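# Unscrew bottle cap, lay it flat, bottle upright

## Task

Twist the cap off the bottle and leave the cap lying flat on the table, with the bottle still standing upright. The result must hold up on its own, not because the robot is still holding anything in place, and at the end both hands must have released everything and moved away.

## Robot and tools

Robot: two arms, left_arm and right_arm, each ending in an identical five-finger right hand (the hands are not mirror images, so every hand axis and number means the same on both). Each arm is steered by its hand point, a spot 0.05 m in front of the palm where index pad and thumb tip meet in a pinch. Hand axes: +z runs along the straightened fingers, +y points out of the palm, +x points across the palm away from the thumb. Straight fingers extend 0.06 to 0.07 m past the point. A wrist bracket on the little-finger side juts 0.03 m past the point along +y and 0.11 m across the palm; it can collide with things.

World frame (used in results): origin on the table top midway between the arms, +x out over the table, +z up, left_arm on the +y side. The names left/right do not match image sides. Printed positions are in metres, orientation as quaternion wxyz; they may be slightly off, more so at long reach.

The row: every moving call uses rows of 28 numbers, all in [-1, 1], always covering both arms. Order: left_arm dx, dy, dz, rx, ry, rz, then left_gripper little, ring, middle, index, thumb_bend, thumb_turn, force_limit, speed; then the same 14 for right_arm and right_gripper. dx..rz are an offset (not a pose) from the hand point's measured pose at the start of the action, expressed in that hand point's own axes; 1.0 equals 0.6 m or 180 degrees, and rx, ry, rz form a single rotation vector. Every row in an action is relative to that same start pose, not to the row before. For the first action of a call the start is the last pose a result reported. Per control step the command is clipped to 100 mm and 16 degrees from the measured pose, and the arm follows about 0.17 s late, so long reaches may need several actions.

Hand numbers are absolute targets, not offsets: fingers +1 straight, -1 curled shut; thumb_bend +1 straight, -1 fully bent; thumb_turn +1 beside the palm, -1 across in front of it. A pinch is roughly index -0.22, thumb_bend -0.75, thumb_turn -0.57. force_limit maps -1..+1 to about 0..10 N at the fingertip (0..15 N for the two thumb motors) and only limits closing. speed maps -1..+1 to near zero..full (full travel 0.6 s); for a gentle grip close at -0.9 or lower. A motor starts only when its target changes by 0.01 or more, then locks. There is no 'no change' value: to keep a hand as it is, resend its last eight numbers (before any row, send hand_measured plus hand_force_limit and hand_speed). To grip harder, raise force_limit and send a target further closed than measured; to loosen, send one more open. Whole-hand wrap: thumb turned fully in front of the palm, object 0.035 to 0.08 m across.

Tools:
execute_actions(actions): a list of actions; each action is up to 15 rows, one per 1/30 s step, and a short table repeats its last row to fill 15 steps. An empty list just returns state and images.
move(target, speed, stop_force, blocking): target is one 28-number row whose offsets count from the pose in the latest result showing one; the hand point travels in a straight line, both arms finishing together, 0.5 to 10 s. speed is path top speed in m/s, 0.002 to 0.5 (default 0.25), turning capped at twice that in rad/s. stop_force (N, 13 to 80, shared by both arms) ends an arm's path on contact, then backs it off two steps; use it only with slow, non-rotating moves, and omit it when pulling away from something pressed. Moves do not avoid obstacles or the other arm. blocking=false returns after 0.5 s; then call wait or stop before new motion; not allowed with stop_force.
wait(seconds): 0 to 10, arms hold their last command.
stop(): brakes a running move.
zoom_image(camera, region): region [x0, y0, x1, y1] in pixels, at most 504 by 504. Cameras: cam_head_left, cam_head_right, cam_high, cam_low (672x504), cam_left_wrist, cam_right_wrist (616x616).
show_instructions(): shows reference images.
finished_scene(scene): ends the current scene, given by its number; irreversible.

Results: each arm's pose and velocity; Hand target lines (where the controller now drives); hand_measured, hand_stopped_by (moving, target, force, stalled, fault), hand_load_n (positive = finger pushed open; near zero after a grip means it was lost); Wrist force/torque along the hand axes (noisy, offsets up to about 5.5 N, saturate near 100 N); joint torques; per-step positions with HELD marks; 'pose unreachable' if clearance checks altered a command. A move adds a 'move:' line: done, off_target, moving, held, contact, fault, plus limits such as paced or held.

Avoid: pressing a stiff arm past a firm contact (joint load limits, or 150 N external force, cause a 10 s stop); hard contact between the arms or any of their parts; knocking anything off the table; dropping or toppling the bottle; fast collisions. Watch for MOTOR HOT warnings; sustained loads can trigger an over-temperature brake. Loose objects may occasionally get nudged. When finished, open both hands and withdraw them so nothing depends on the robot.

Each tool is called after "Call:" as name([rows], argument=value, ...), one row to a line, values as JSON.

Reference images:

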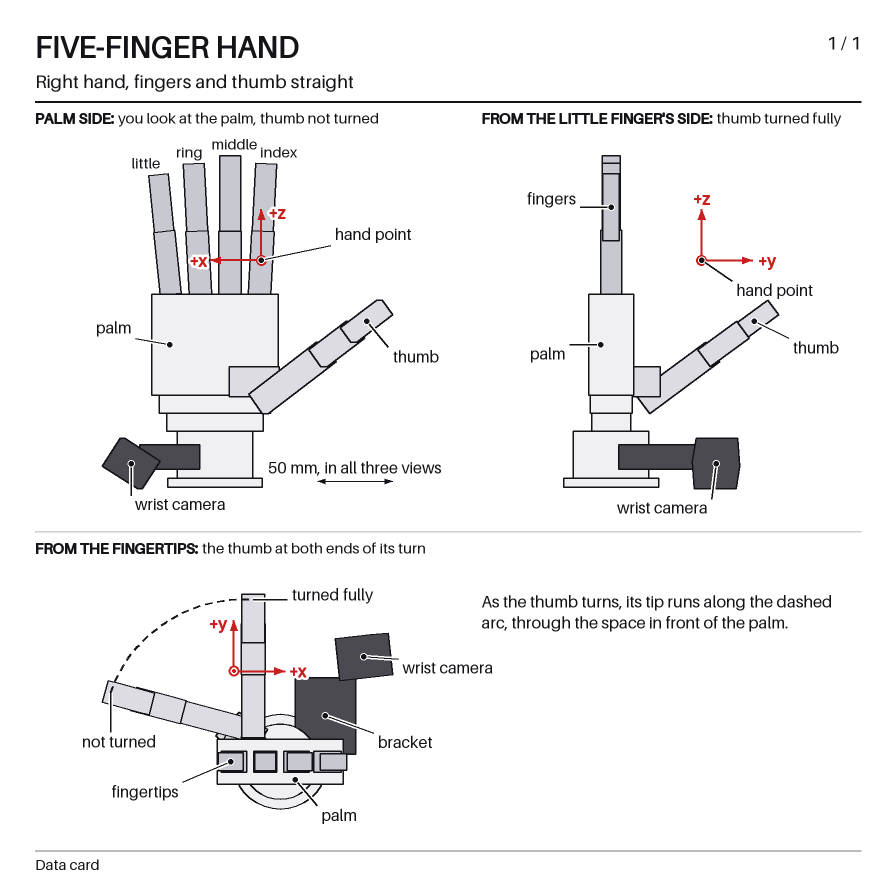

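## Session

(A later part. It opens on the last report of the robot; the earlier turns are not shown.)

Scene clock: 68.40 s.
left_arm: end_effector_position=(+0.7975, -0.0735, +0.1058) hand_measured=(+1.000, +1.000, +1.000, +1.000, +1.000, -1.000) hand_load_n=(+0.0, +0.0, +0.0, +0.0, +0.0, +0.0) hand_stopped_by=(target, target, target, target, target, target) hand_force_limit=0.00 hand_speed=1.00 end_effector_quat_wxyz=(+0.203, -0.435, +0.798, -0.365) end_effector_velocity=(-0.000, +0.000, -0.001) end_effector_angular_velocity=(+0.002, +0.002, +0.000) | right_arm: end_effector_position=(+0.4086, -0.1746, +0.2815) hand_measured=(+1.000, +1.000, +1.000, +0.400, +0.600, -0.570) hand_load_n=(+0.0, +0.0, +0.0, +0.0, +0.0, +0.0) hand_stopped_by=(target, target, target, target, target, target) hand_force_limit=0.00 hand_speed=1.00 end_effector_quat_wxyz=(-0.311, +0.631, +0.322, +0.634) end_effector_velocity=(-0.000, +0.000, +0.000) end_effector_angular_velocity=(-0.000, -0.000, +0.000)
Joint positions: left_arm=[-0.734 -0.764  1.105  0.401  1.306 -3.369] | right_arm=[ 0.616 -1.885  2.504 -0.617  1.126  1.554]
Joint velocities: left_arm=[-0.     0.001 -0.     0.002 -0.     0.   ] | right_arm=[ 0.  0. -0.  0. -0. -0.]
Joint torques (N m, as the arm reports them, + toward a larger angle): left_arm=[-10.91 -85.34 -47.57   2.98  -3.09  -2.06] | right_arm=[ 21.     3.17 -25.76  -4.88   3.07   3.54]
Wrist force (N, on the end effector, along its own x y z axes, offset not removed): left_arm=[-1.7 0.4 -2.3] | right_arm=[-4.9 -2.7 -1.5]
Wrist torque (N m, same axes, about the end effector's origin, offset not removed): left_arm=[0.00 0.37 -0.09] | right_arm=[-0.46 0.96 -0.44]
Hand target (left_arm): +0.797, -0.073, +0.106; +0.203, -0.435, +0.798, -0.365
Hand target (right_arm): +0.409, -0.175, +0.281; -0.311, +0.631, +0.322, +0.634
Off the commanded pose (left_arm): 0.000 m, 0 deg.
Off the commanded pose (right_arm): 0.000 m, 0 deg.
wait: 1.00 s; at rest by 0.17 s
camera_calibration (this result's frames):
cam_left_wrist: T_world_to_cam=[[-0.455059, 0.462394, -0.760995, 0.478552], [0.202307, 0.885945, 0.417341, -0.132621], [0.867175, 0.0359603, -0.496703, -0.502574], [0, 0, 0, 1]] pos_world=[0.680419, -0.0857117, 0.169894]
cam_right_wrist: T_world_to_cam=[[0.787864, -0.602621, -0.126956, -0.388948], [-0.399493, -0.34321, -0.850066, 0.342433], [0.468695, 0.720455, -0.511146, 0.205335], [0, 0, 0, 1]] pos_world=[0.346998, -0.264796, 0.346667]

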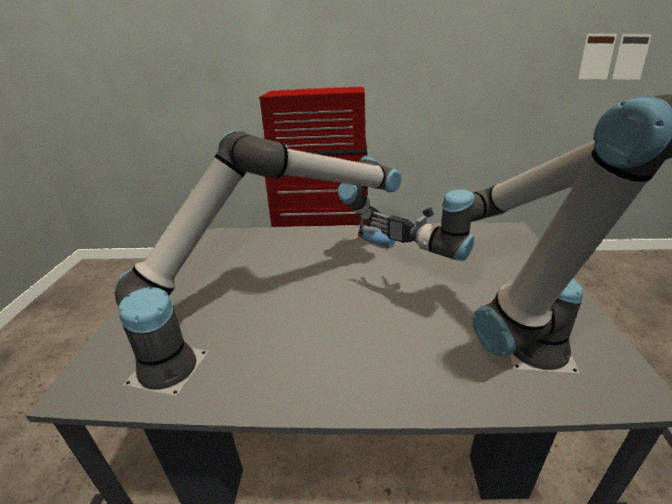

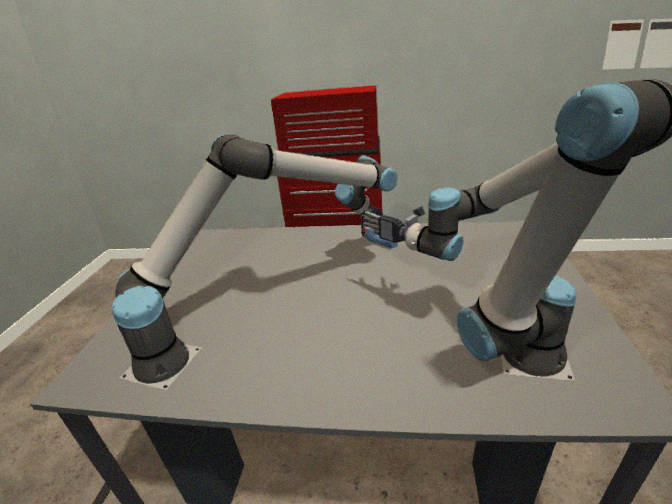

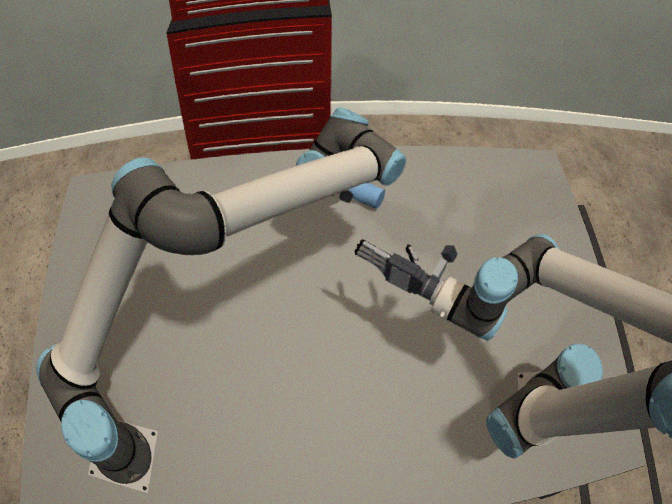

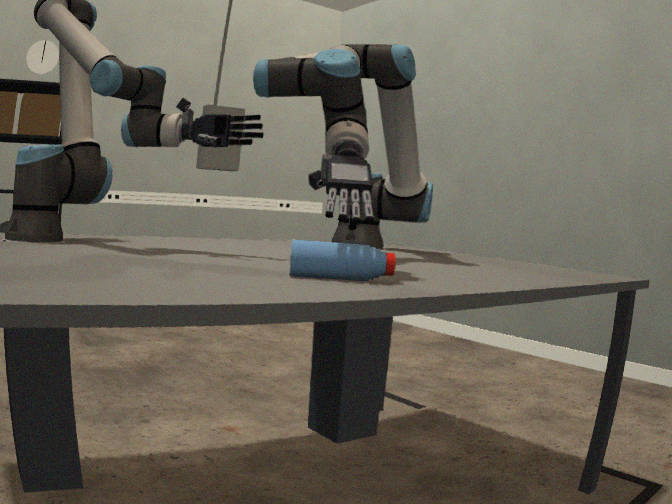

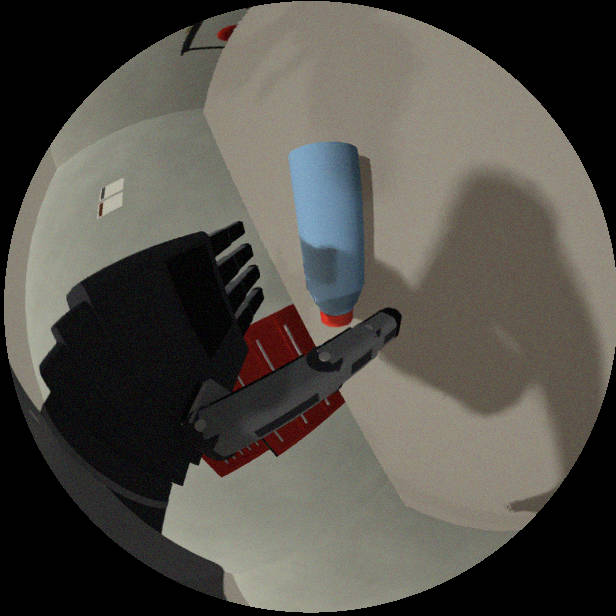

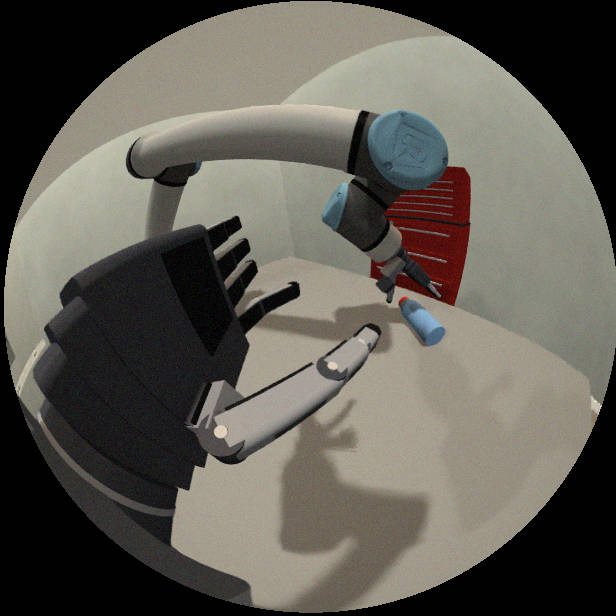

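Now descend with small +x and back shift (down 0.078, back 0.02).

Call:
move(target=[0.04,0.12,0.06,0,0,0,1,1,1,1,1,-1,0,1, 0,0,0,0,0,0,1,1,1,0.4,0.6,-0.57,0,1], speed=0.1, stop_force=20)

Call:
move(target=[0,0,0,0,0,0,-1,-1,-1,-1,-1,-1,0.8,-0.3, 0,0,0,0,0,0,1,1,1,0.4,0.6,-0.57,0,1])

Scene clock: 69.93 s.
left_arm: end_effector_position=(+0.7684, -0.0825, +0.0279) hand_measured=(+1.000, +1.000, +1.000, +1.000, +1.000, -1.000) hand_load_n=(+0.0, +0.0, +0.0, +0.0, +0.0, +0.0) hand_stopped_by=(target, target, target, target, target, target) hand_force_limit=0.00 hand_speed=1.00 end_effector_quat_wxyz=(+0.203, -0.435, +0.798, -0.365) end_effector_velocity=(-0.001, +0.000, -0.003) end_effector_angular_velocity=(+0.002, +0.001, +0.000) | right_arm: end_effector_position=(+0.4086, -0.1746, +0.2815) hand_measured=(+1.000, +1.000, +1.000, +0.400, +0.600, -0.570) hand_load_n=(+0.0, +0.0, +0.0, +0.0, +0.0, +0.0) hand_stopped_by=(target, target, target, target, target, target) hand_force_limit=0.00 hand_speed=1.00 end_effector_quat_wxyz=(-0.311, +0.631, +0.322, +0.634) end_effector_velocity=(+0.001, +0.000, +0.001) end_effector_angular_velocity=(+0.001, -0.002, +0.000)
Joint positions: left_arm=[-0.766 -0.734  1.198  0.283  1.282 -3.391] | right_arm=[ 0.616 -1.885  2.504 -0.617  1.126  1.554]
Joint velocities: left_arm=[-0.001  0.001  0.002 -0.002 -0.001 -0.001] | right_arm=[ 0.     0.    -0.001 -0.001 -0.    -0.   ]
Joint torques (N m, as the arm reports them, + toward a larger angle): left_arm=[-12.35 -83.81 -27.16  -0.09  -3.58  -1.94] | right_arm=[ 18.88   5.2  -25.73  -5.04   3.27   3.08]
Wrist force (N, on the end effector, along its own x y z axes, offset not removed): left_arm=[-2.0 -0.4 -3.3] | right_arm=[-2.7 -2.9 2.5]
Wrist torque (N m, same axes, about the end effector's origin, offset not removed): left_arm=[0.14 0.46 -0.08] | right_arm=[-0.61 0.34 -0.20]
Hand target (left_arm): +0.768, -0.083, +0.028; +0.203, -0.435, +0.798, -0.365
Hand target (right_arm): +0.409, -0.175, +0.281; -0.311, +0.631, +0.322, +0.634
Off the commanded pose (left_arm): 0.000 m, 0 deg.
Off the commanded pose (right_arm): 0.000 m, 0 deg.
move: done
camera_calibration (this result's frames):
cam_left_wrist: T_world_to_cam=[[-0.45507, 0.462389, -0.760991, 0.410251], [0.202312, 0.885947, 0.417333, -0.0861785], [0.867168, 0.0359588, -0.496715, -0.515711], [0, 0, 0, 1]] pos_world=[0.651336, -0.0948017, 0.092001]
cam_right_wrist: T_world_to_cam=[[0.787864, -0.602621, -0.126956, -0.388948], [-0.399493, -0.34321, -0.850066, 0.342433], [0.468695, 0.720455, -0.511146, 0.205335], [0, 0, 0, 1]] pos_world=[0.346998, -0.264796, 0.346667]

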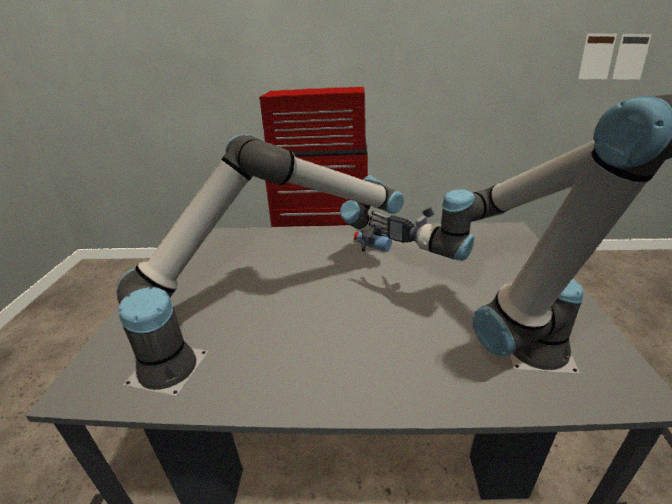

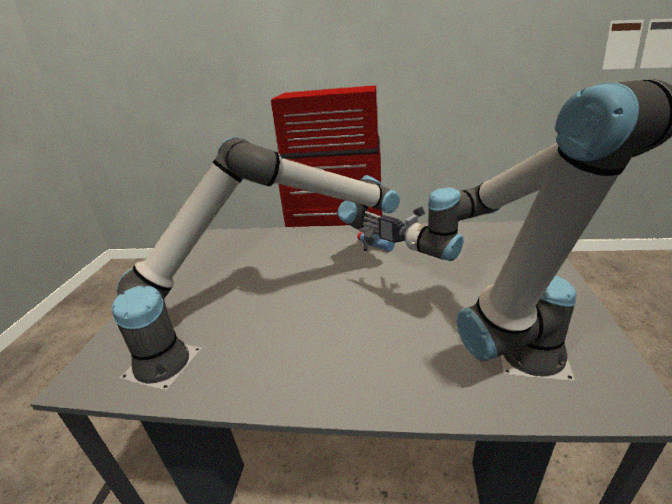

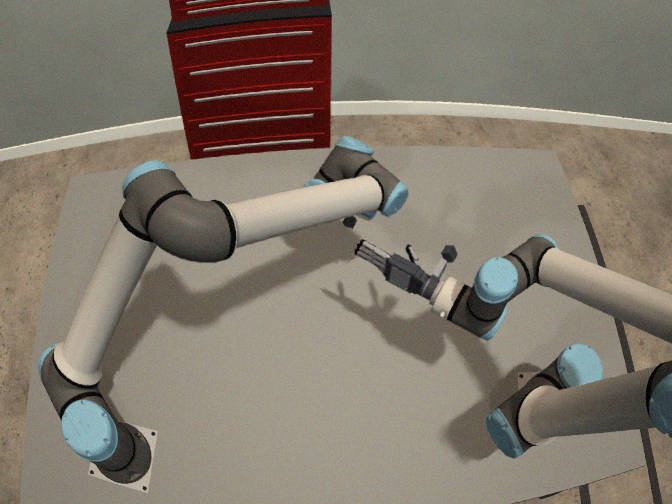

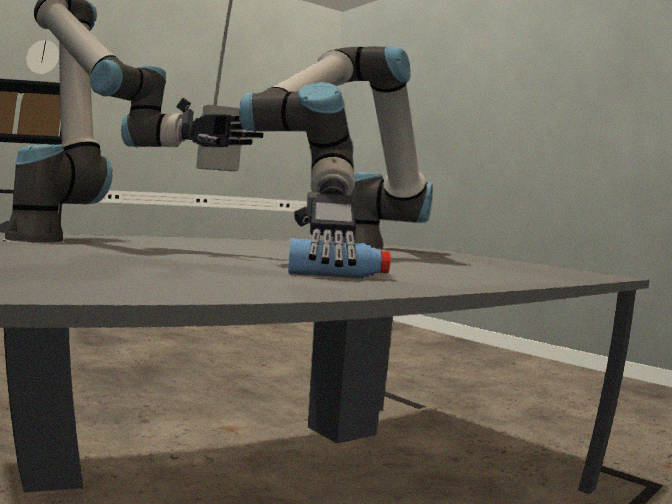

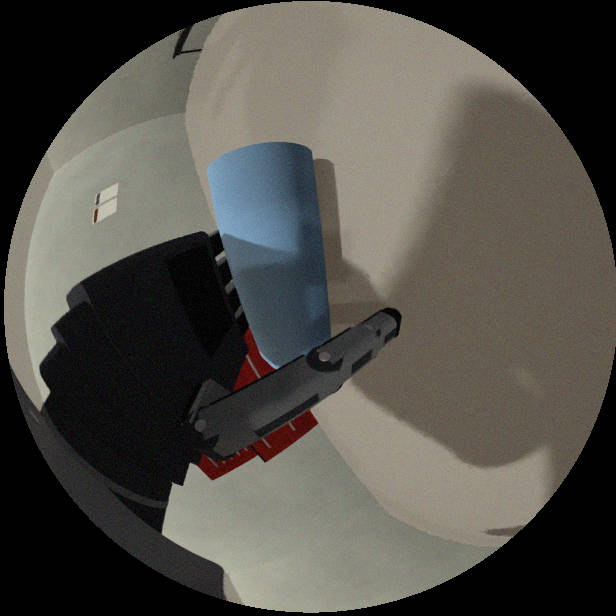

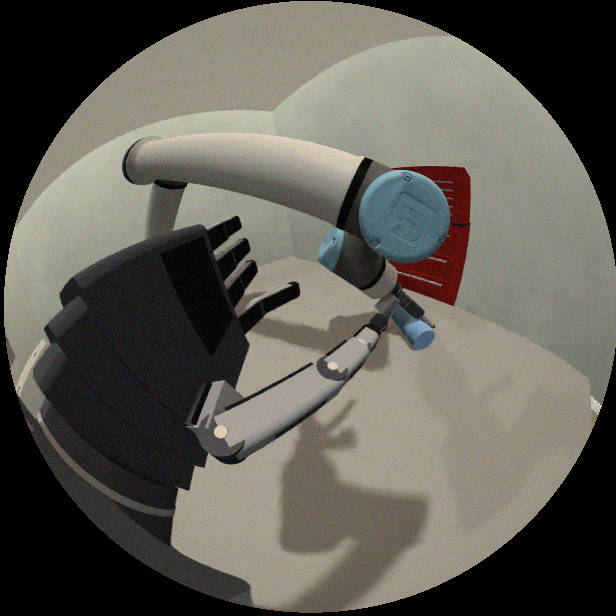

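Scene clock: 71.00 s.
left_arm: end_effector_position=(+0.7683, -0.0825, +0.0278) hand_measured=(+0.092, +0.120, +0.134, +0.154, +0.524, -0.998) hand_load_n=(+13.0, +8.0, +8.5, +7.5, +30.5, +15.5) hand_stopped_by=(force, force, force, force, force, target) hand_force_limit=0.80 hand_speed=-0.30 end_effector_quat_wxyz=(+0.203, -0.435, +0.798, -0.365) end_effector_velocity=(+0.000, -0.000, -0.000) end_effector_angular_velocity=(-0.000, -0.000, +0.000) | right_arm: end_effector_position=(+0.4086, -0.1746, +0.2815) hand_measured=(+1.000, +1.000, +1.000, +0.400, +0.600, -0.570) hand_load_n=(+0.0, +0.0, +0.0, +0.0, +0.0, +0.0) hand_stopped_by=(target, target, target, target, target, target) hand_force_limit=0.00 hand_speed=1.00 end_effector_quat_wxyz=(-0.311, +0.631, +0.322, +0.634) end_effector_velocity=(+0.000, +0.000, +0.000) end_effector_angular_velocity=(+0.000, -0.000, +0.000)
Joint positions: left_arm=[-0.766 -0.734  1.198  0.283  1.282 -3.391] | right_arm=[ 0.616 -1.885  2.504 -0.617  1.126  1.554]
Joint velocities: left_arm=[-0.     0.001 -0.001 -0.    -0.    -0.   ] | right_arm=[-0.     0.    -0.001  0.    -0.     0.   ]
Joint torques (N m, as the arm reports them, + toward a larger angle): left_arm=[  2.89 -97.   -43.5    2.92  -0.75   0.38] | right_arm=[ 19.02   3.85 -24.98  -4.94   3.51   3.44]
Wrist force (N, on the end effector, along its own x y z axes, offset not removed): left_arm=[-3.3 -2.8 -7.7] | right_arm=[-1.8 -5.6 3.2]
Wrist torque (N m, same axes, about the end effector's origin, offset not removed): left_arm=[-0.01 0.52 -0.03] | right_arm=[-1.28 0.38 -0.27]
Hand target (left_arm): +0.768, -0.083, +0.028; +0.203, -0.435, +0.798, -0.365
Hand target (right_arm): +0.409, -0.175, +0.281; -0.311, +0.631, +0.322, +0.634
Off the commanded pose (left_arm): 0.000 m, 0 deg.
Off the commanded pose (right_arm): 0.000 m, 0 deg.
move: done
camera_calibration (this result's frames):
cam_left_wrist: T_world_to_cam=[[-0.455089, 0.46242, -0.760961, 0.410235], [0.202322, 0.885931, 0.417364, -0.0861662], [0.867156, 0.0359783, -0.496735, -0.51568], [0, 0, 0, 1]] pos_world=[0.651302, -0.0948104, 0.0919788]
cam_right_wrist: T_world_to_cam=[[0.787864, -0.602621, -0.126956, -0.388948], [-0.399493, -0.34321, -0.850066, 0.342433], [0.468695, 0.720454, -0.511146, 0.205335], [0, 0, 0, 1]] pos_world=[0.346998, -0.264796, 0.346668]

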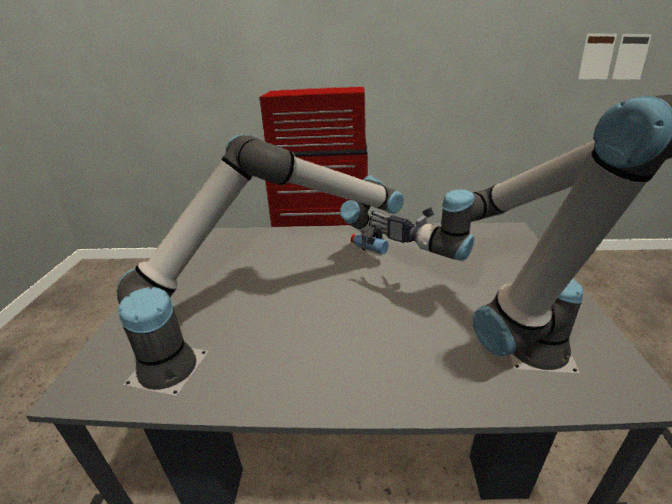

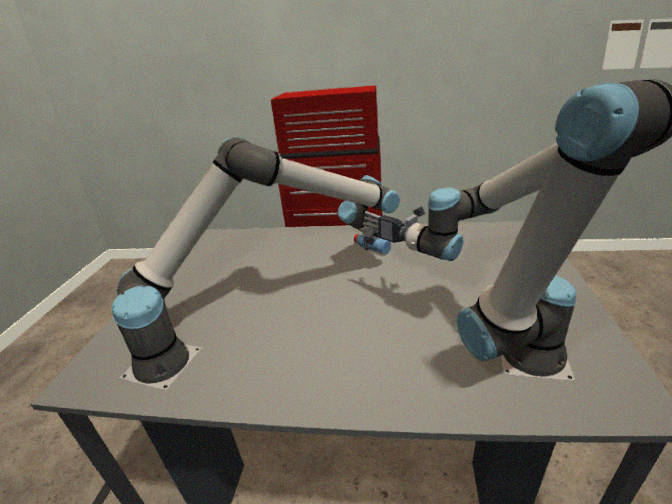

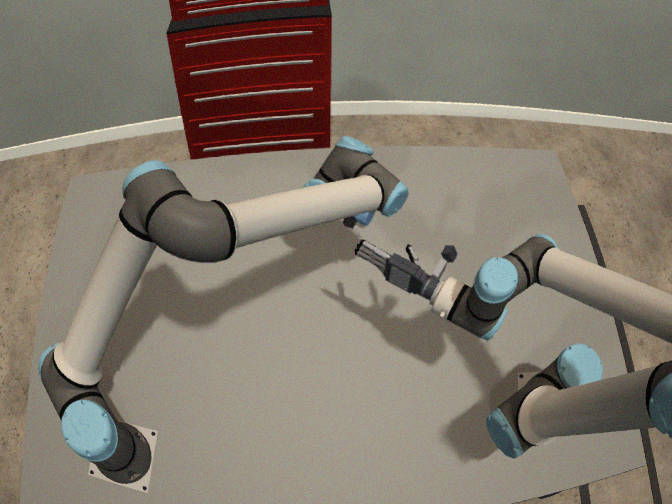

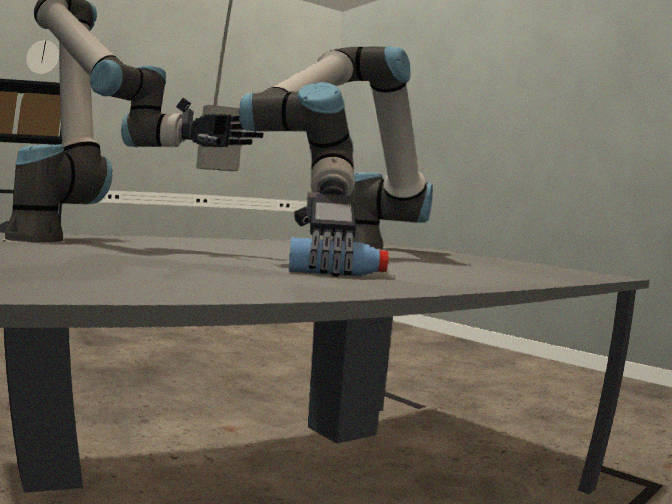

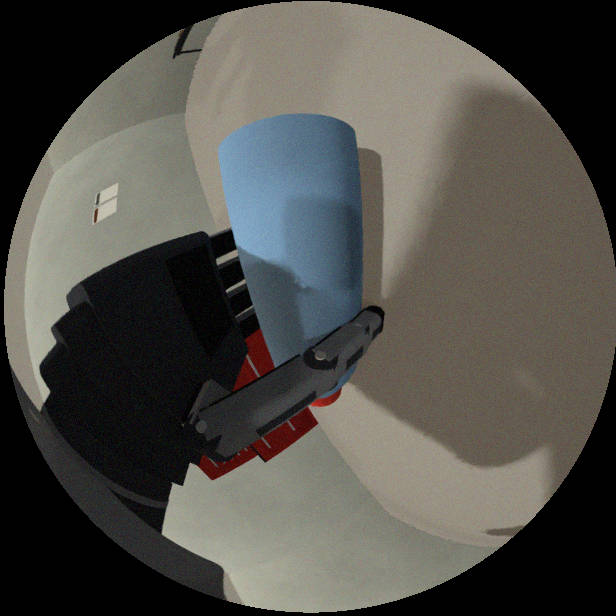

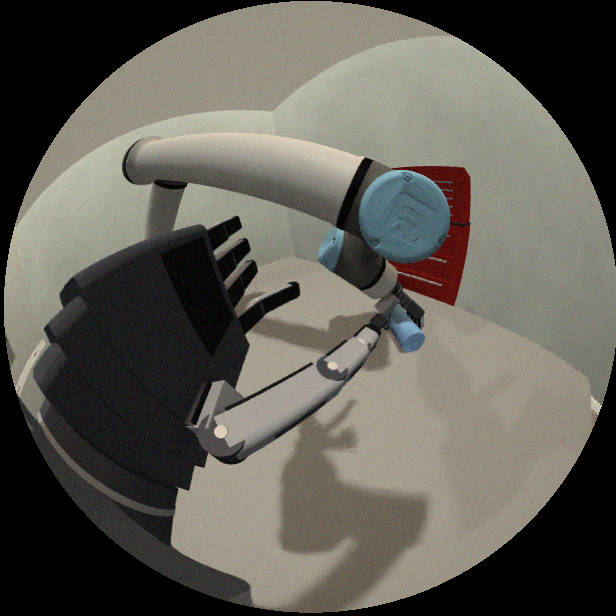

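Call:
move(target=[0,-0.253,-0.217,0,0,0,-1,-1,-1,-1,-1,-1,0.8,-0.3, 0,0,0,0,0,0,1,1,1,0.4,0.6,-0.57,0,1], speed=0.2)

Call:
move(target=[0.06,0.32,-0.377,0.233,-0.123,0.498,-1,-1,-1,-1,-1,-1,0.8,-0.3, 0.2,0,-0.1,0,0,0,1,1,1,0.4,0.6,-0.57,0,1], speed=0.25)

Scene clock: 73.03 s.
left_arm: end_effector_position=(+0.7678, -0.0838, +0.2274) hand_measured=(+0.092, +0.120, +0.134, +0.154, +0.524, -0.998) hand_load_n=(+13.0, +8.0, +9.0, +8.0, +30.5, +15.5) hand_stopped_by=(force, force, force, force, force, target) hand_force_limit=0.80 hand_speed=-0.30 end_effector_quat_wxyz=(+0.203, -0.435, +0.798, -0.365) end_effector_velocity=(+0.000, -0.001, +0.003) end_effector_angular_velocity=(-0.001, -0.001, +0.000) | right_arm: end_effector_position=(+0.4086, -0.1746, +0.2815) hand_measured=(+1.000, +1.000, +1.000, +0.400, +0.600, -0.570) hand_load_n=(+0.0, +0.0, +0.0, +0.0, +0.0, +0.0) hand_stopped_by=(target, target, target, target, target, target) hand_force_limit=0.00 hand_speed=1.00 end_effector_quat_wxyz=(-0.311, +0.631, +0.322, +0.634) end_effector_velocity=(+0.000, +0.000, -0.000) end_effector_angular_velocity=(-0.000, +0.001, +0.000)
Joint positions: left_arm=[-0.768 -0.849  1.035  0.561  1.281 -3.392] | right_arm=[ 0.616 -1.885  2.504 -0.617  1.126  1.554]
Joint velocities: left_arm=[-0.    -0.001 -0.004  0.004 -0.    -0.   ] | right_arm=[-0.     0.    -0.     0.001 -0.     0.   ]
Joint torques (N m, as the arm reports them, + toward a larger angle): left_arm=[-11.37 -98.49 -49.42   3.37  -2.98  -1.98] | right_arm=[ 18.43   3.97 -23.84  -4.82   3.18   3.36]
Wrist force (N, on the end effector, along its own x y z axes, offset not removed): left_arm=[0.2 0.6 -2.0] | right_arm=[3.4 -5.1 1.3]
Wrist torque (N m, same axes, about the end effector's origin, offset not removed): left_arm=[0.10 0.10 0.10] | right_arm=[-1.07 -0.53 0.14]
Hand target (left_arm): +0.768, -0.084, +0.228; +0.203, -0.435, +0.798, -0.365
Hand target (right_arm): +0.409, -0.175, +0.281; -0.311, +0.631, +0.322, +0.634
Off the commanded pose (left_arm): 0.000 m, 0 deg.
Off the commanded pose (right_arm): 0.000 m, 0 deg.
move: done
camera_calibration (this result's frames):
cam_left_wrist: T_world_to_cam=[[-0.455046, 0.462404, -0.760996, 0.562422], [0.202319, 0.88594, 0.417345, -0.168229], [0.867179, 0.0359471, -0.496697, -0.416049], [0, 0, 0, 1]] pos_world=[0.650752, -0.0960701, 0.291561]
cam_right_wrist: T_world_to_cam=[[0.787864, -0.602621, -0.126956, -0.388948], [-0.399493, -0.34321, -0.850066, 0.342433], [0.468695, 0.720454, -0.511146, 0.205335], [0, 0, 0, 1]] pos_world=[0.346998, -0.264796, 0.346668]

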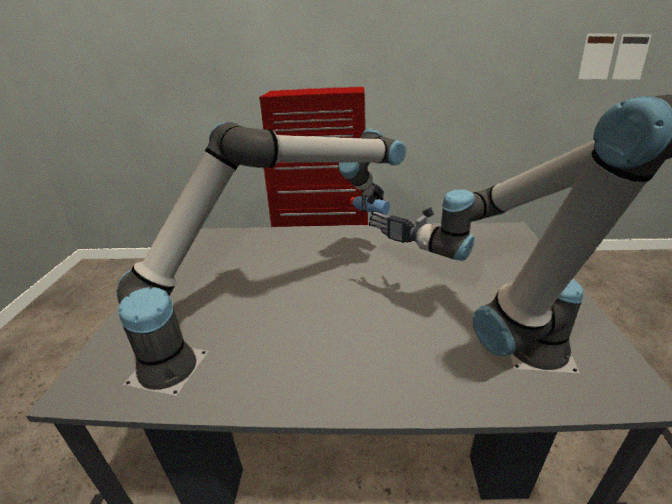

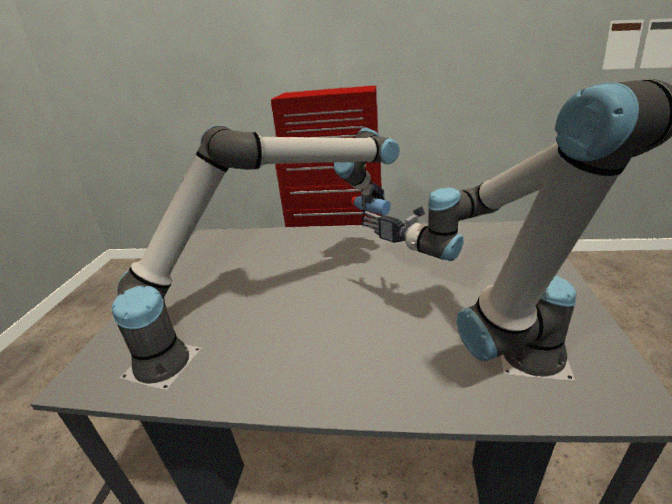

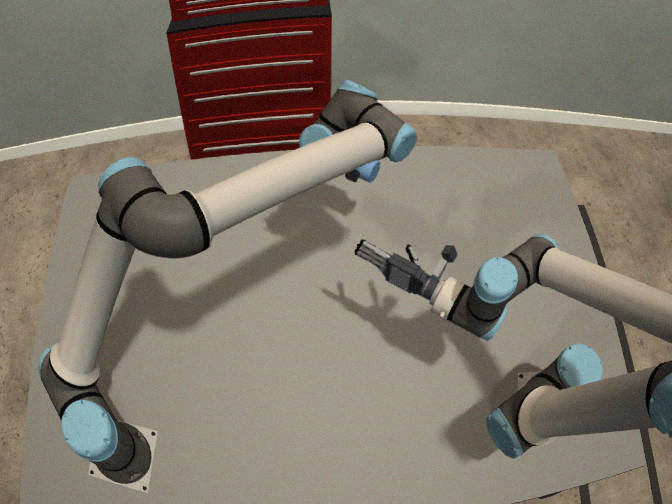

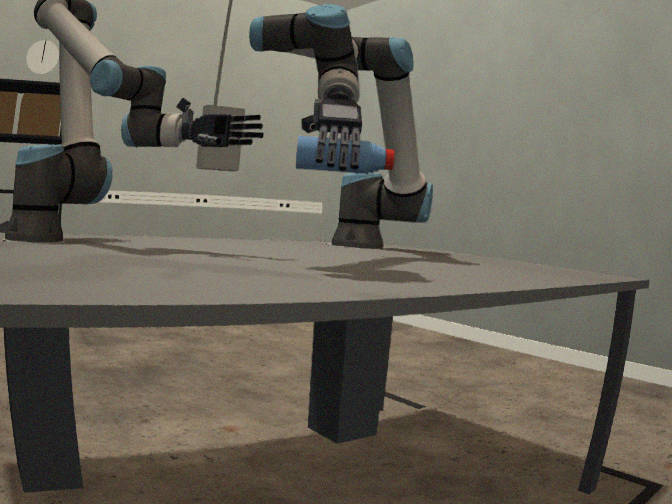

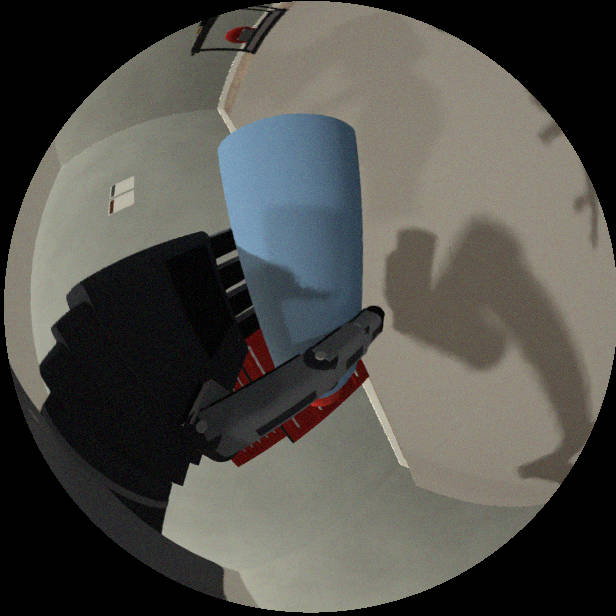

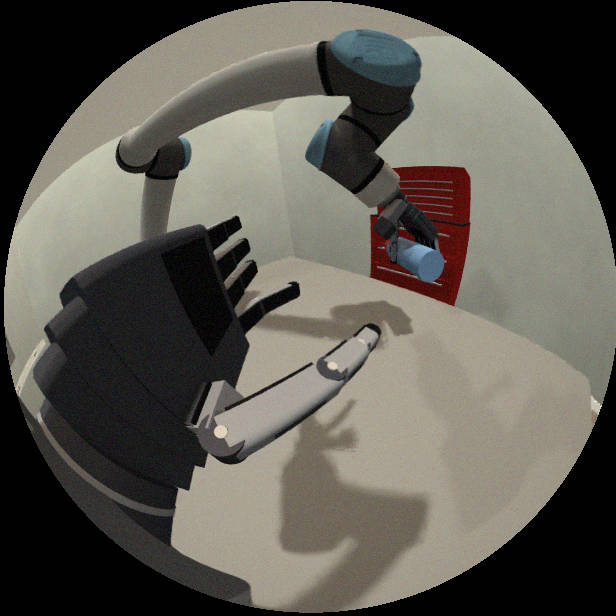

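Scene clock: 77.17 s.
left_arm: end_effector_position=(+0.4989, +0.0464, +0.2289) hand_measured=(+0.092, +0.120, +0.134, +0.154, +0.524, -0.998) hand_load_n=(+13.0, +8.0, +9.0, +8.0, +30.5, +15.5) hand_stopped_by=(force, force, force, force, force, target) hand_force_limit=0.80 hand_speed=-0.30 end_effector_quat_wxyz=(+0.651, +0.273, +0.652, -0.275) end_effector_velocity=(-0.001, +0.001, +0.001) end_effector_angular_velocity=(+0.002, -0.012, -0.005) | right_arm: end_effector_position=(+0.3710, -0.2214, +0.4016) hand_measured=(+1.000, +1.000, +1.000, +0.400, +0.600, -0.570) hand_load_n=(+0.0, +0.0, +0.0, +0.0, +0.0, +0.0) hand_stopped_by=(target, target, target, target, target, target) hand_force_limit=0.00 hand_speed=1.00 end_effector_quat_wxyz=(-0.311, +0.631, +0.322, +0.634) end_effector_velocity=(-0.000, -0.000, +0.000) end_effector_angular_velocity=(-0.000, -0.000, +0.000)
Joint positions: left_arm=[-1.076 -1.344  2.278 -0.934  1.108 -1.574] | right_arm=[ 0.502 -2.187  2.414 -0.225  1.013  1.554]
Joint velocities: left_arm=[ 0.001 -0.002  0.006 -0.012  0.006  0.014] | right_arm=[-0.001 -0.001 -0.     0.002 -0.002 -0.   ]
Joint torques (N m, as the arm reports them, + toward a larger angle): left_arm=[ 11.94 -51.84 -19.35  -2.94   3.08   1.72] | right_arm=[-18.47  -5.29 -58.9    1.55  -3.34  -3.9 ]
Wrist force (N, on the end effector, along its own x y z axes, offset not removed): left_arm=[0.0 0.7 -3.8] | right_arm=[4.6 -0.1 -0.2]
Wrist torque (N m, same axes, about the end effector's origin, offset not removed): left_arm=[0.15 0.18 0.05] | right_arm=[-0.04 -0.64 0.38]
Hand target (left_arm): +0.499, +0.047, +0.229; +0.652, +0.274, +0.652, -0.275
Hand target (right_arm): +0.371, -0.221, +0.402; -0.311, +0.631, +0.322, +0.634
Off the commanded pose (left_arm): 0.001 m, 0 deg.
Off the commanded pose (right_arm): 0.000 m, 0 deg.
move: done
camera_calibration (this result's frames):
cam_left_wrist: T_world_to_cam=[[0.719021, 0.681469, 0.136417, -0.420351], [-0.429305, 0.28115, 0.858284, 0.012489], [0.54654, -0.675688, 0.494711, -0.220779], [0, 0, 0, 1]] pos_world=[0.428267, 0.133767, 0.155846]
cam_right_wrist: T_world_to_cam=[[0.787844, -0.602623, -0.127069, -0.372222], [-0.399541, -0.343093, -0.850091, 0.41356], [0.468688, 0.720508, -0.511076, 0.318097], [0, 0, 0, 1]] pos_world=[0.309399, -0.311612, 0.466838]

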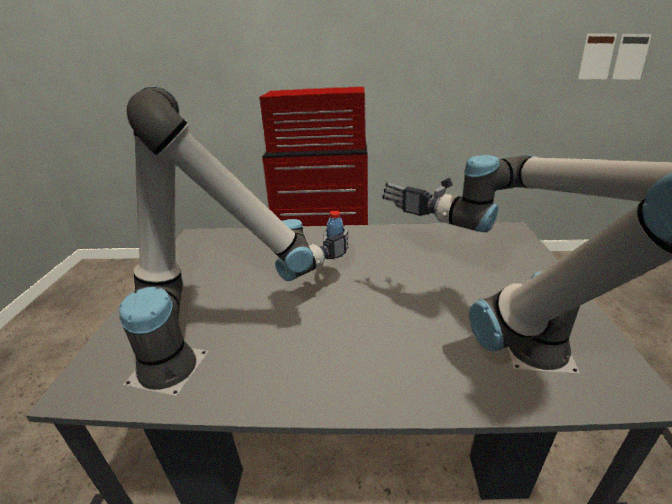

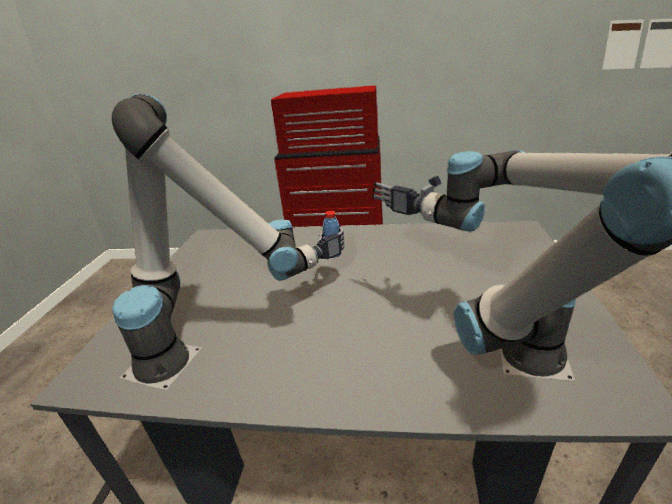

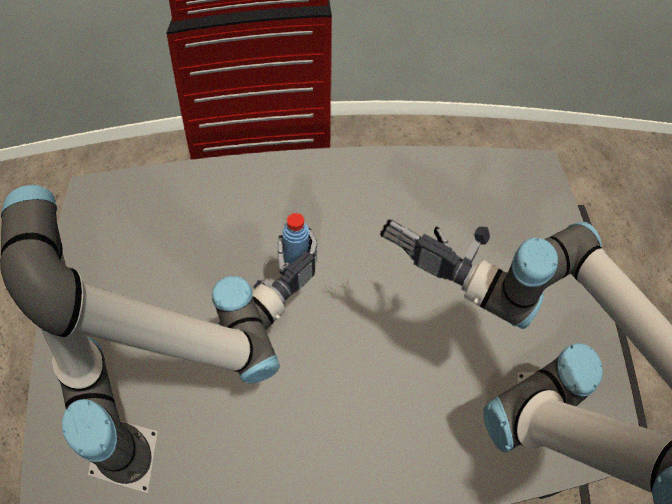

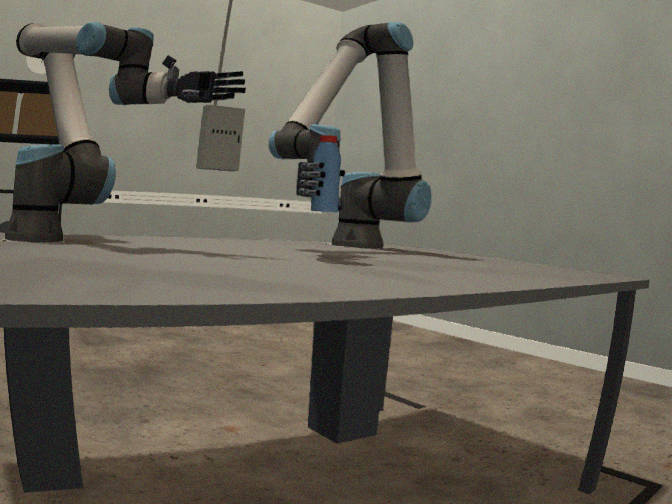

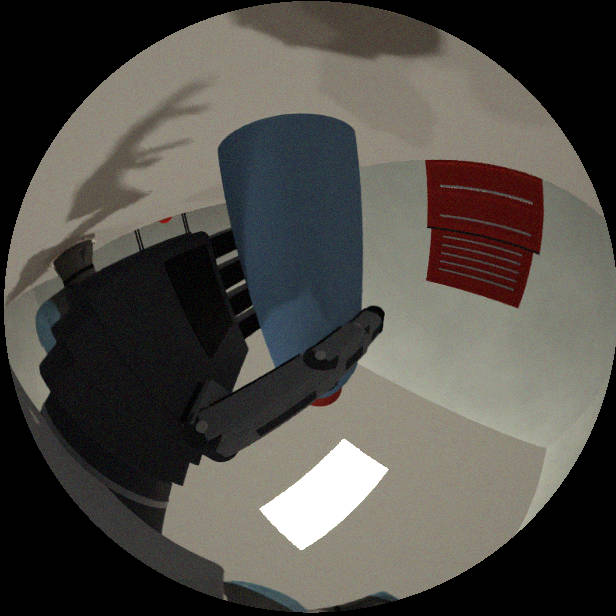

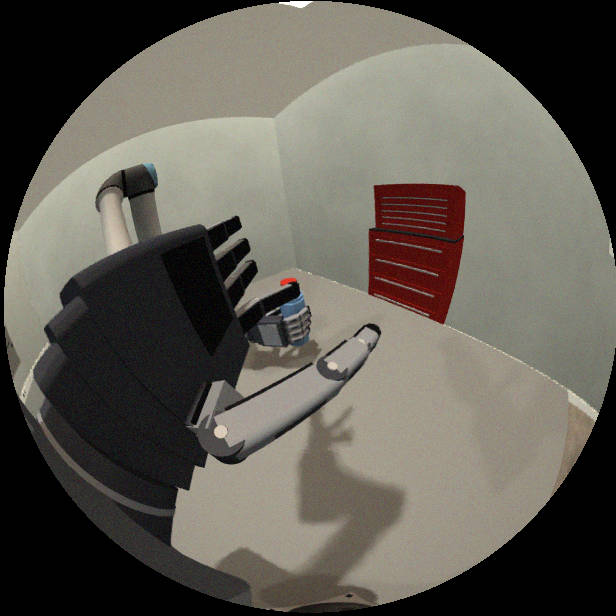

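Call:
move(target=[0,0,0,0,0,0,-1,-1,-1,-1,-1,-1,0.8,-0.3, -0.087,-0.11,0.503,-0.357,0.108,0.526,1,1,0.4,0.4,0.4,-1,0,1], speed=0.3)

Scene clock: 81.57 s.
left_arm: end_effector_position=(+0.4989, +0.0464, +0.2289) hand_measured=(+0.092, +0.120, +0.134, +0.154, +0.524, -0.998) hand_load_n=(+13.0, +8.0, +9.0, +8.0, +30.5, +15.5) hand_stopped_by=(force, force, force, force, force, target) hand_force_limit=0.80 hand_speed=-0.30 end_effector_quat_wxyz=(+0.651, +0.273, +0.652, -0.275) end_effector_velocity=(+0.000, -0.000, -0.000) end_effector_angular_velocity=(-0.001, -0.000, -0.000) | right_arm: end_effector_position=(+0.4996, +0.0591, +0.3478) hand_measured=(+1.000, +1.000, +0.400, +0.400, +0.400, -1.000) hand_load_n=(+0.0, +0.0, +0.0, +0.0, +0.0, +0.0) hand_stopped_by=(target, target, target, target, target, target) hand_force_limit=0.00 hand_speed=1.00 end_effector_quat_wxyz=(-0.354, +0.612, -0.607, +0.362) end_effector_velocity=(-0.001, +0.001, -0.001) end_effector_angular_velocity=(+0.002, +0.016, -0.009)
Joint positions: left_arm=[-1.076 -1.344  2.278 -0.934  1.108 -1.574] | right_arm=[ 1.085 -1.203  1.442  0.533  2.367  3.735]
Joint velocities: left_arm=[-0.     0.001 -0.    -0.002  0.     0.   ] | right_arm=[-0.001  0.008 -0.012  0.028 -0.003  0.023]
Joint torques (N m, as the arm reports them, + toward a larger angle): left_arm=[-11.87 -38.77 -36.69   0.13  -2.89  -2.06] | right_arm=[-17.25 -49.25 -56.14   5.46  -2.24   3.36]
Wrist force (N, on the end effector, along its own x y z axes, offset not removed): left_arm=[-0.3 2.3 -1.2] | right_arm=[-4.7 -4.2 -10.2]
Wrist torque (N m, same axes, about the end effector's origin, offset not removed): left_arm=[0.20 0.14 0.00] | right_arm=[-0.34 1.21 -0.32]
Hand target (left_arm): +0.499, +0.046, +0.229; +0.651, +0.273, +0.652, -0.275
Hand target (right_arm): +0.500, +0.059, +0.348; -0.353, +0.612, -0.608, +0.361
Off the commanded pose (left_arm): 0.000 m, 0 deg.
Off the commanded pose (right_arm): 0.000 m, 0 deg.
move: done
camera_calibration (this result's frames):
cam_left_wrist: T_world_to_cam=[[0.71902, 0.68147, 0.136413, -0.420351], [-0.429309, 0.281159, 0.858279, 0.0124843], [0.546538, -0.675683, 0.49472, -0.220783], [0, 0, 0, 1]] pos_world=[0.428267, 0.133767, 0.155852]
cam_right_wrist: T_world_to_cam=[[-0.491554, 0.130219, -0.861056, 0.539773], [-0.38569, 0.853942, 0.349323, 0.0205639], [0.78078, 0.503812, -0.369534, -0.16413], [0, 0, 0, 1]] pos_world=[0.401408, -0.00515829, 0.39694]

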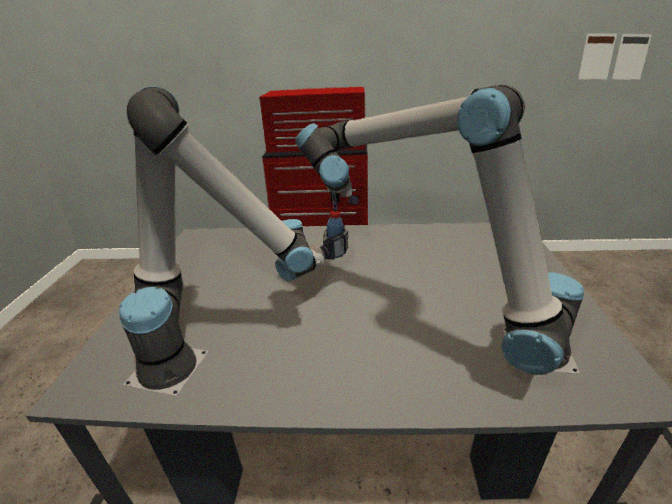

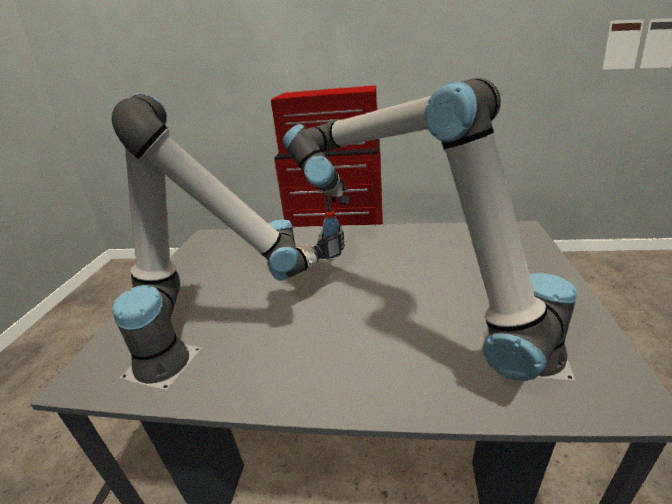

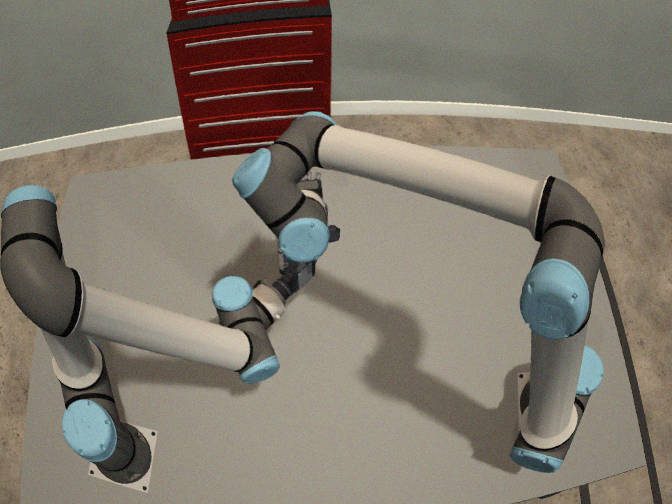

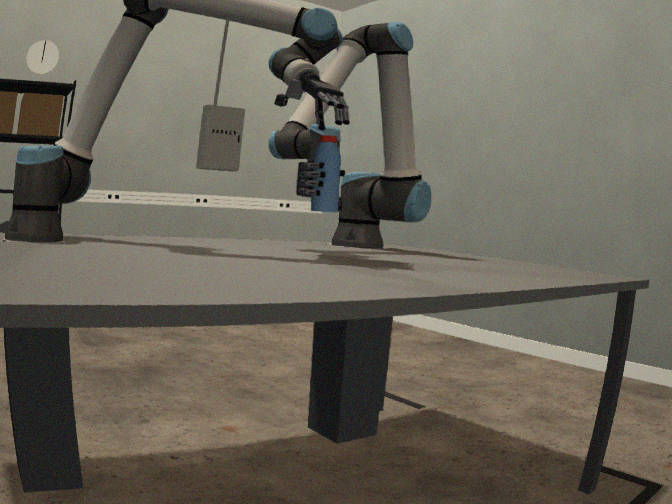

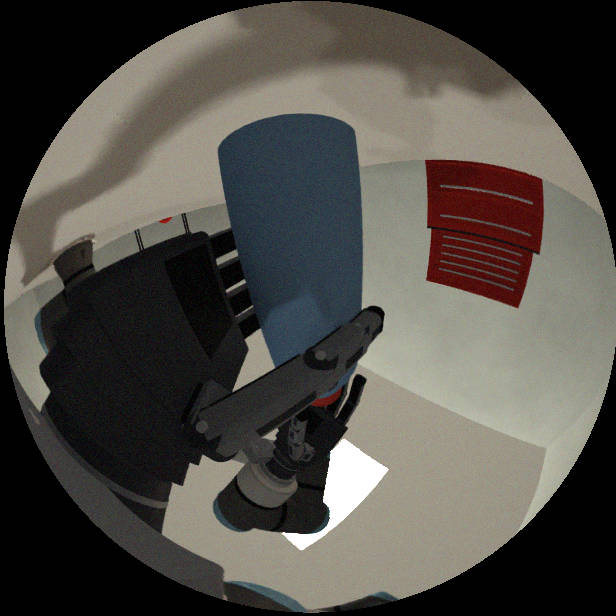

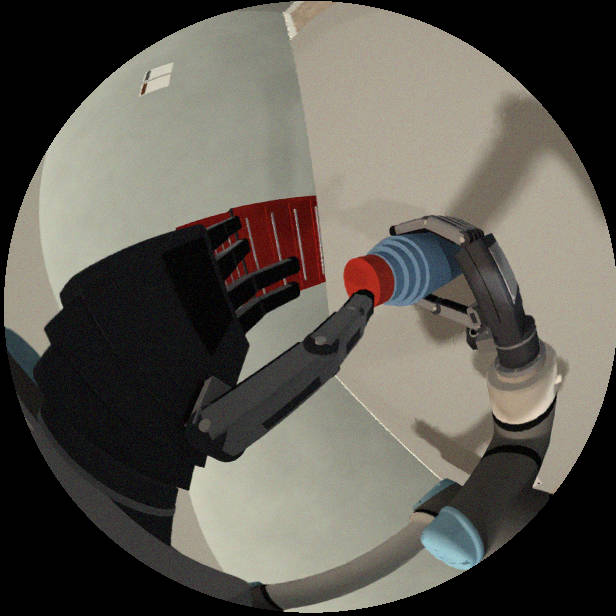

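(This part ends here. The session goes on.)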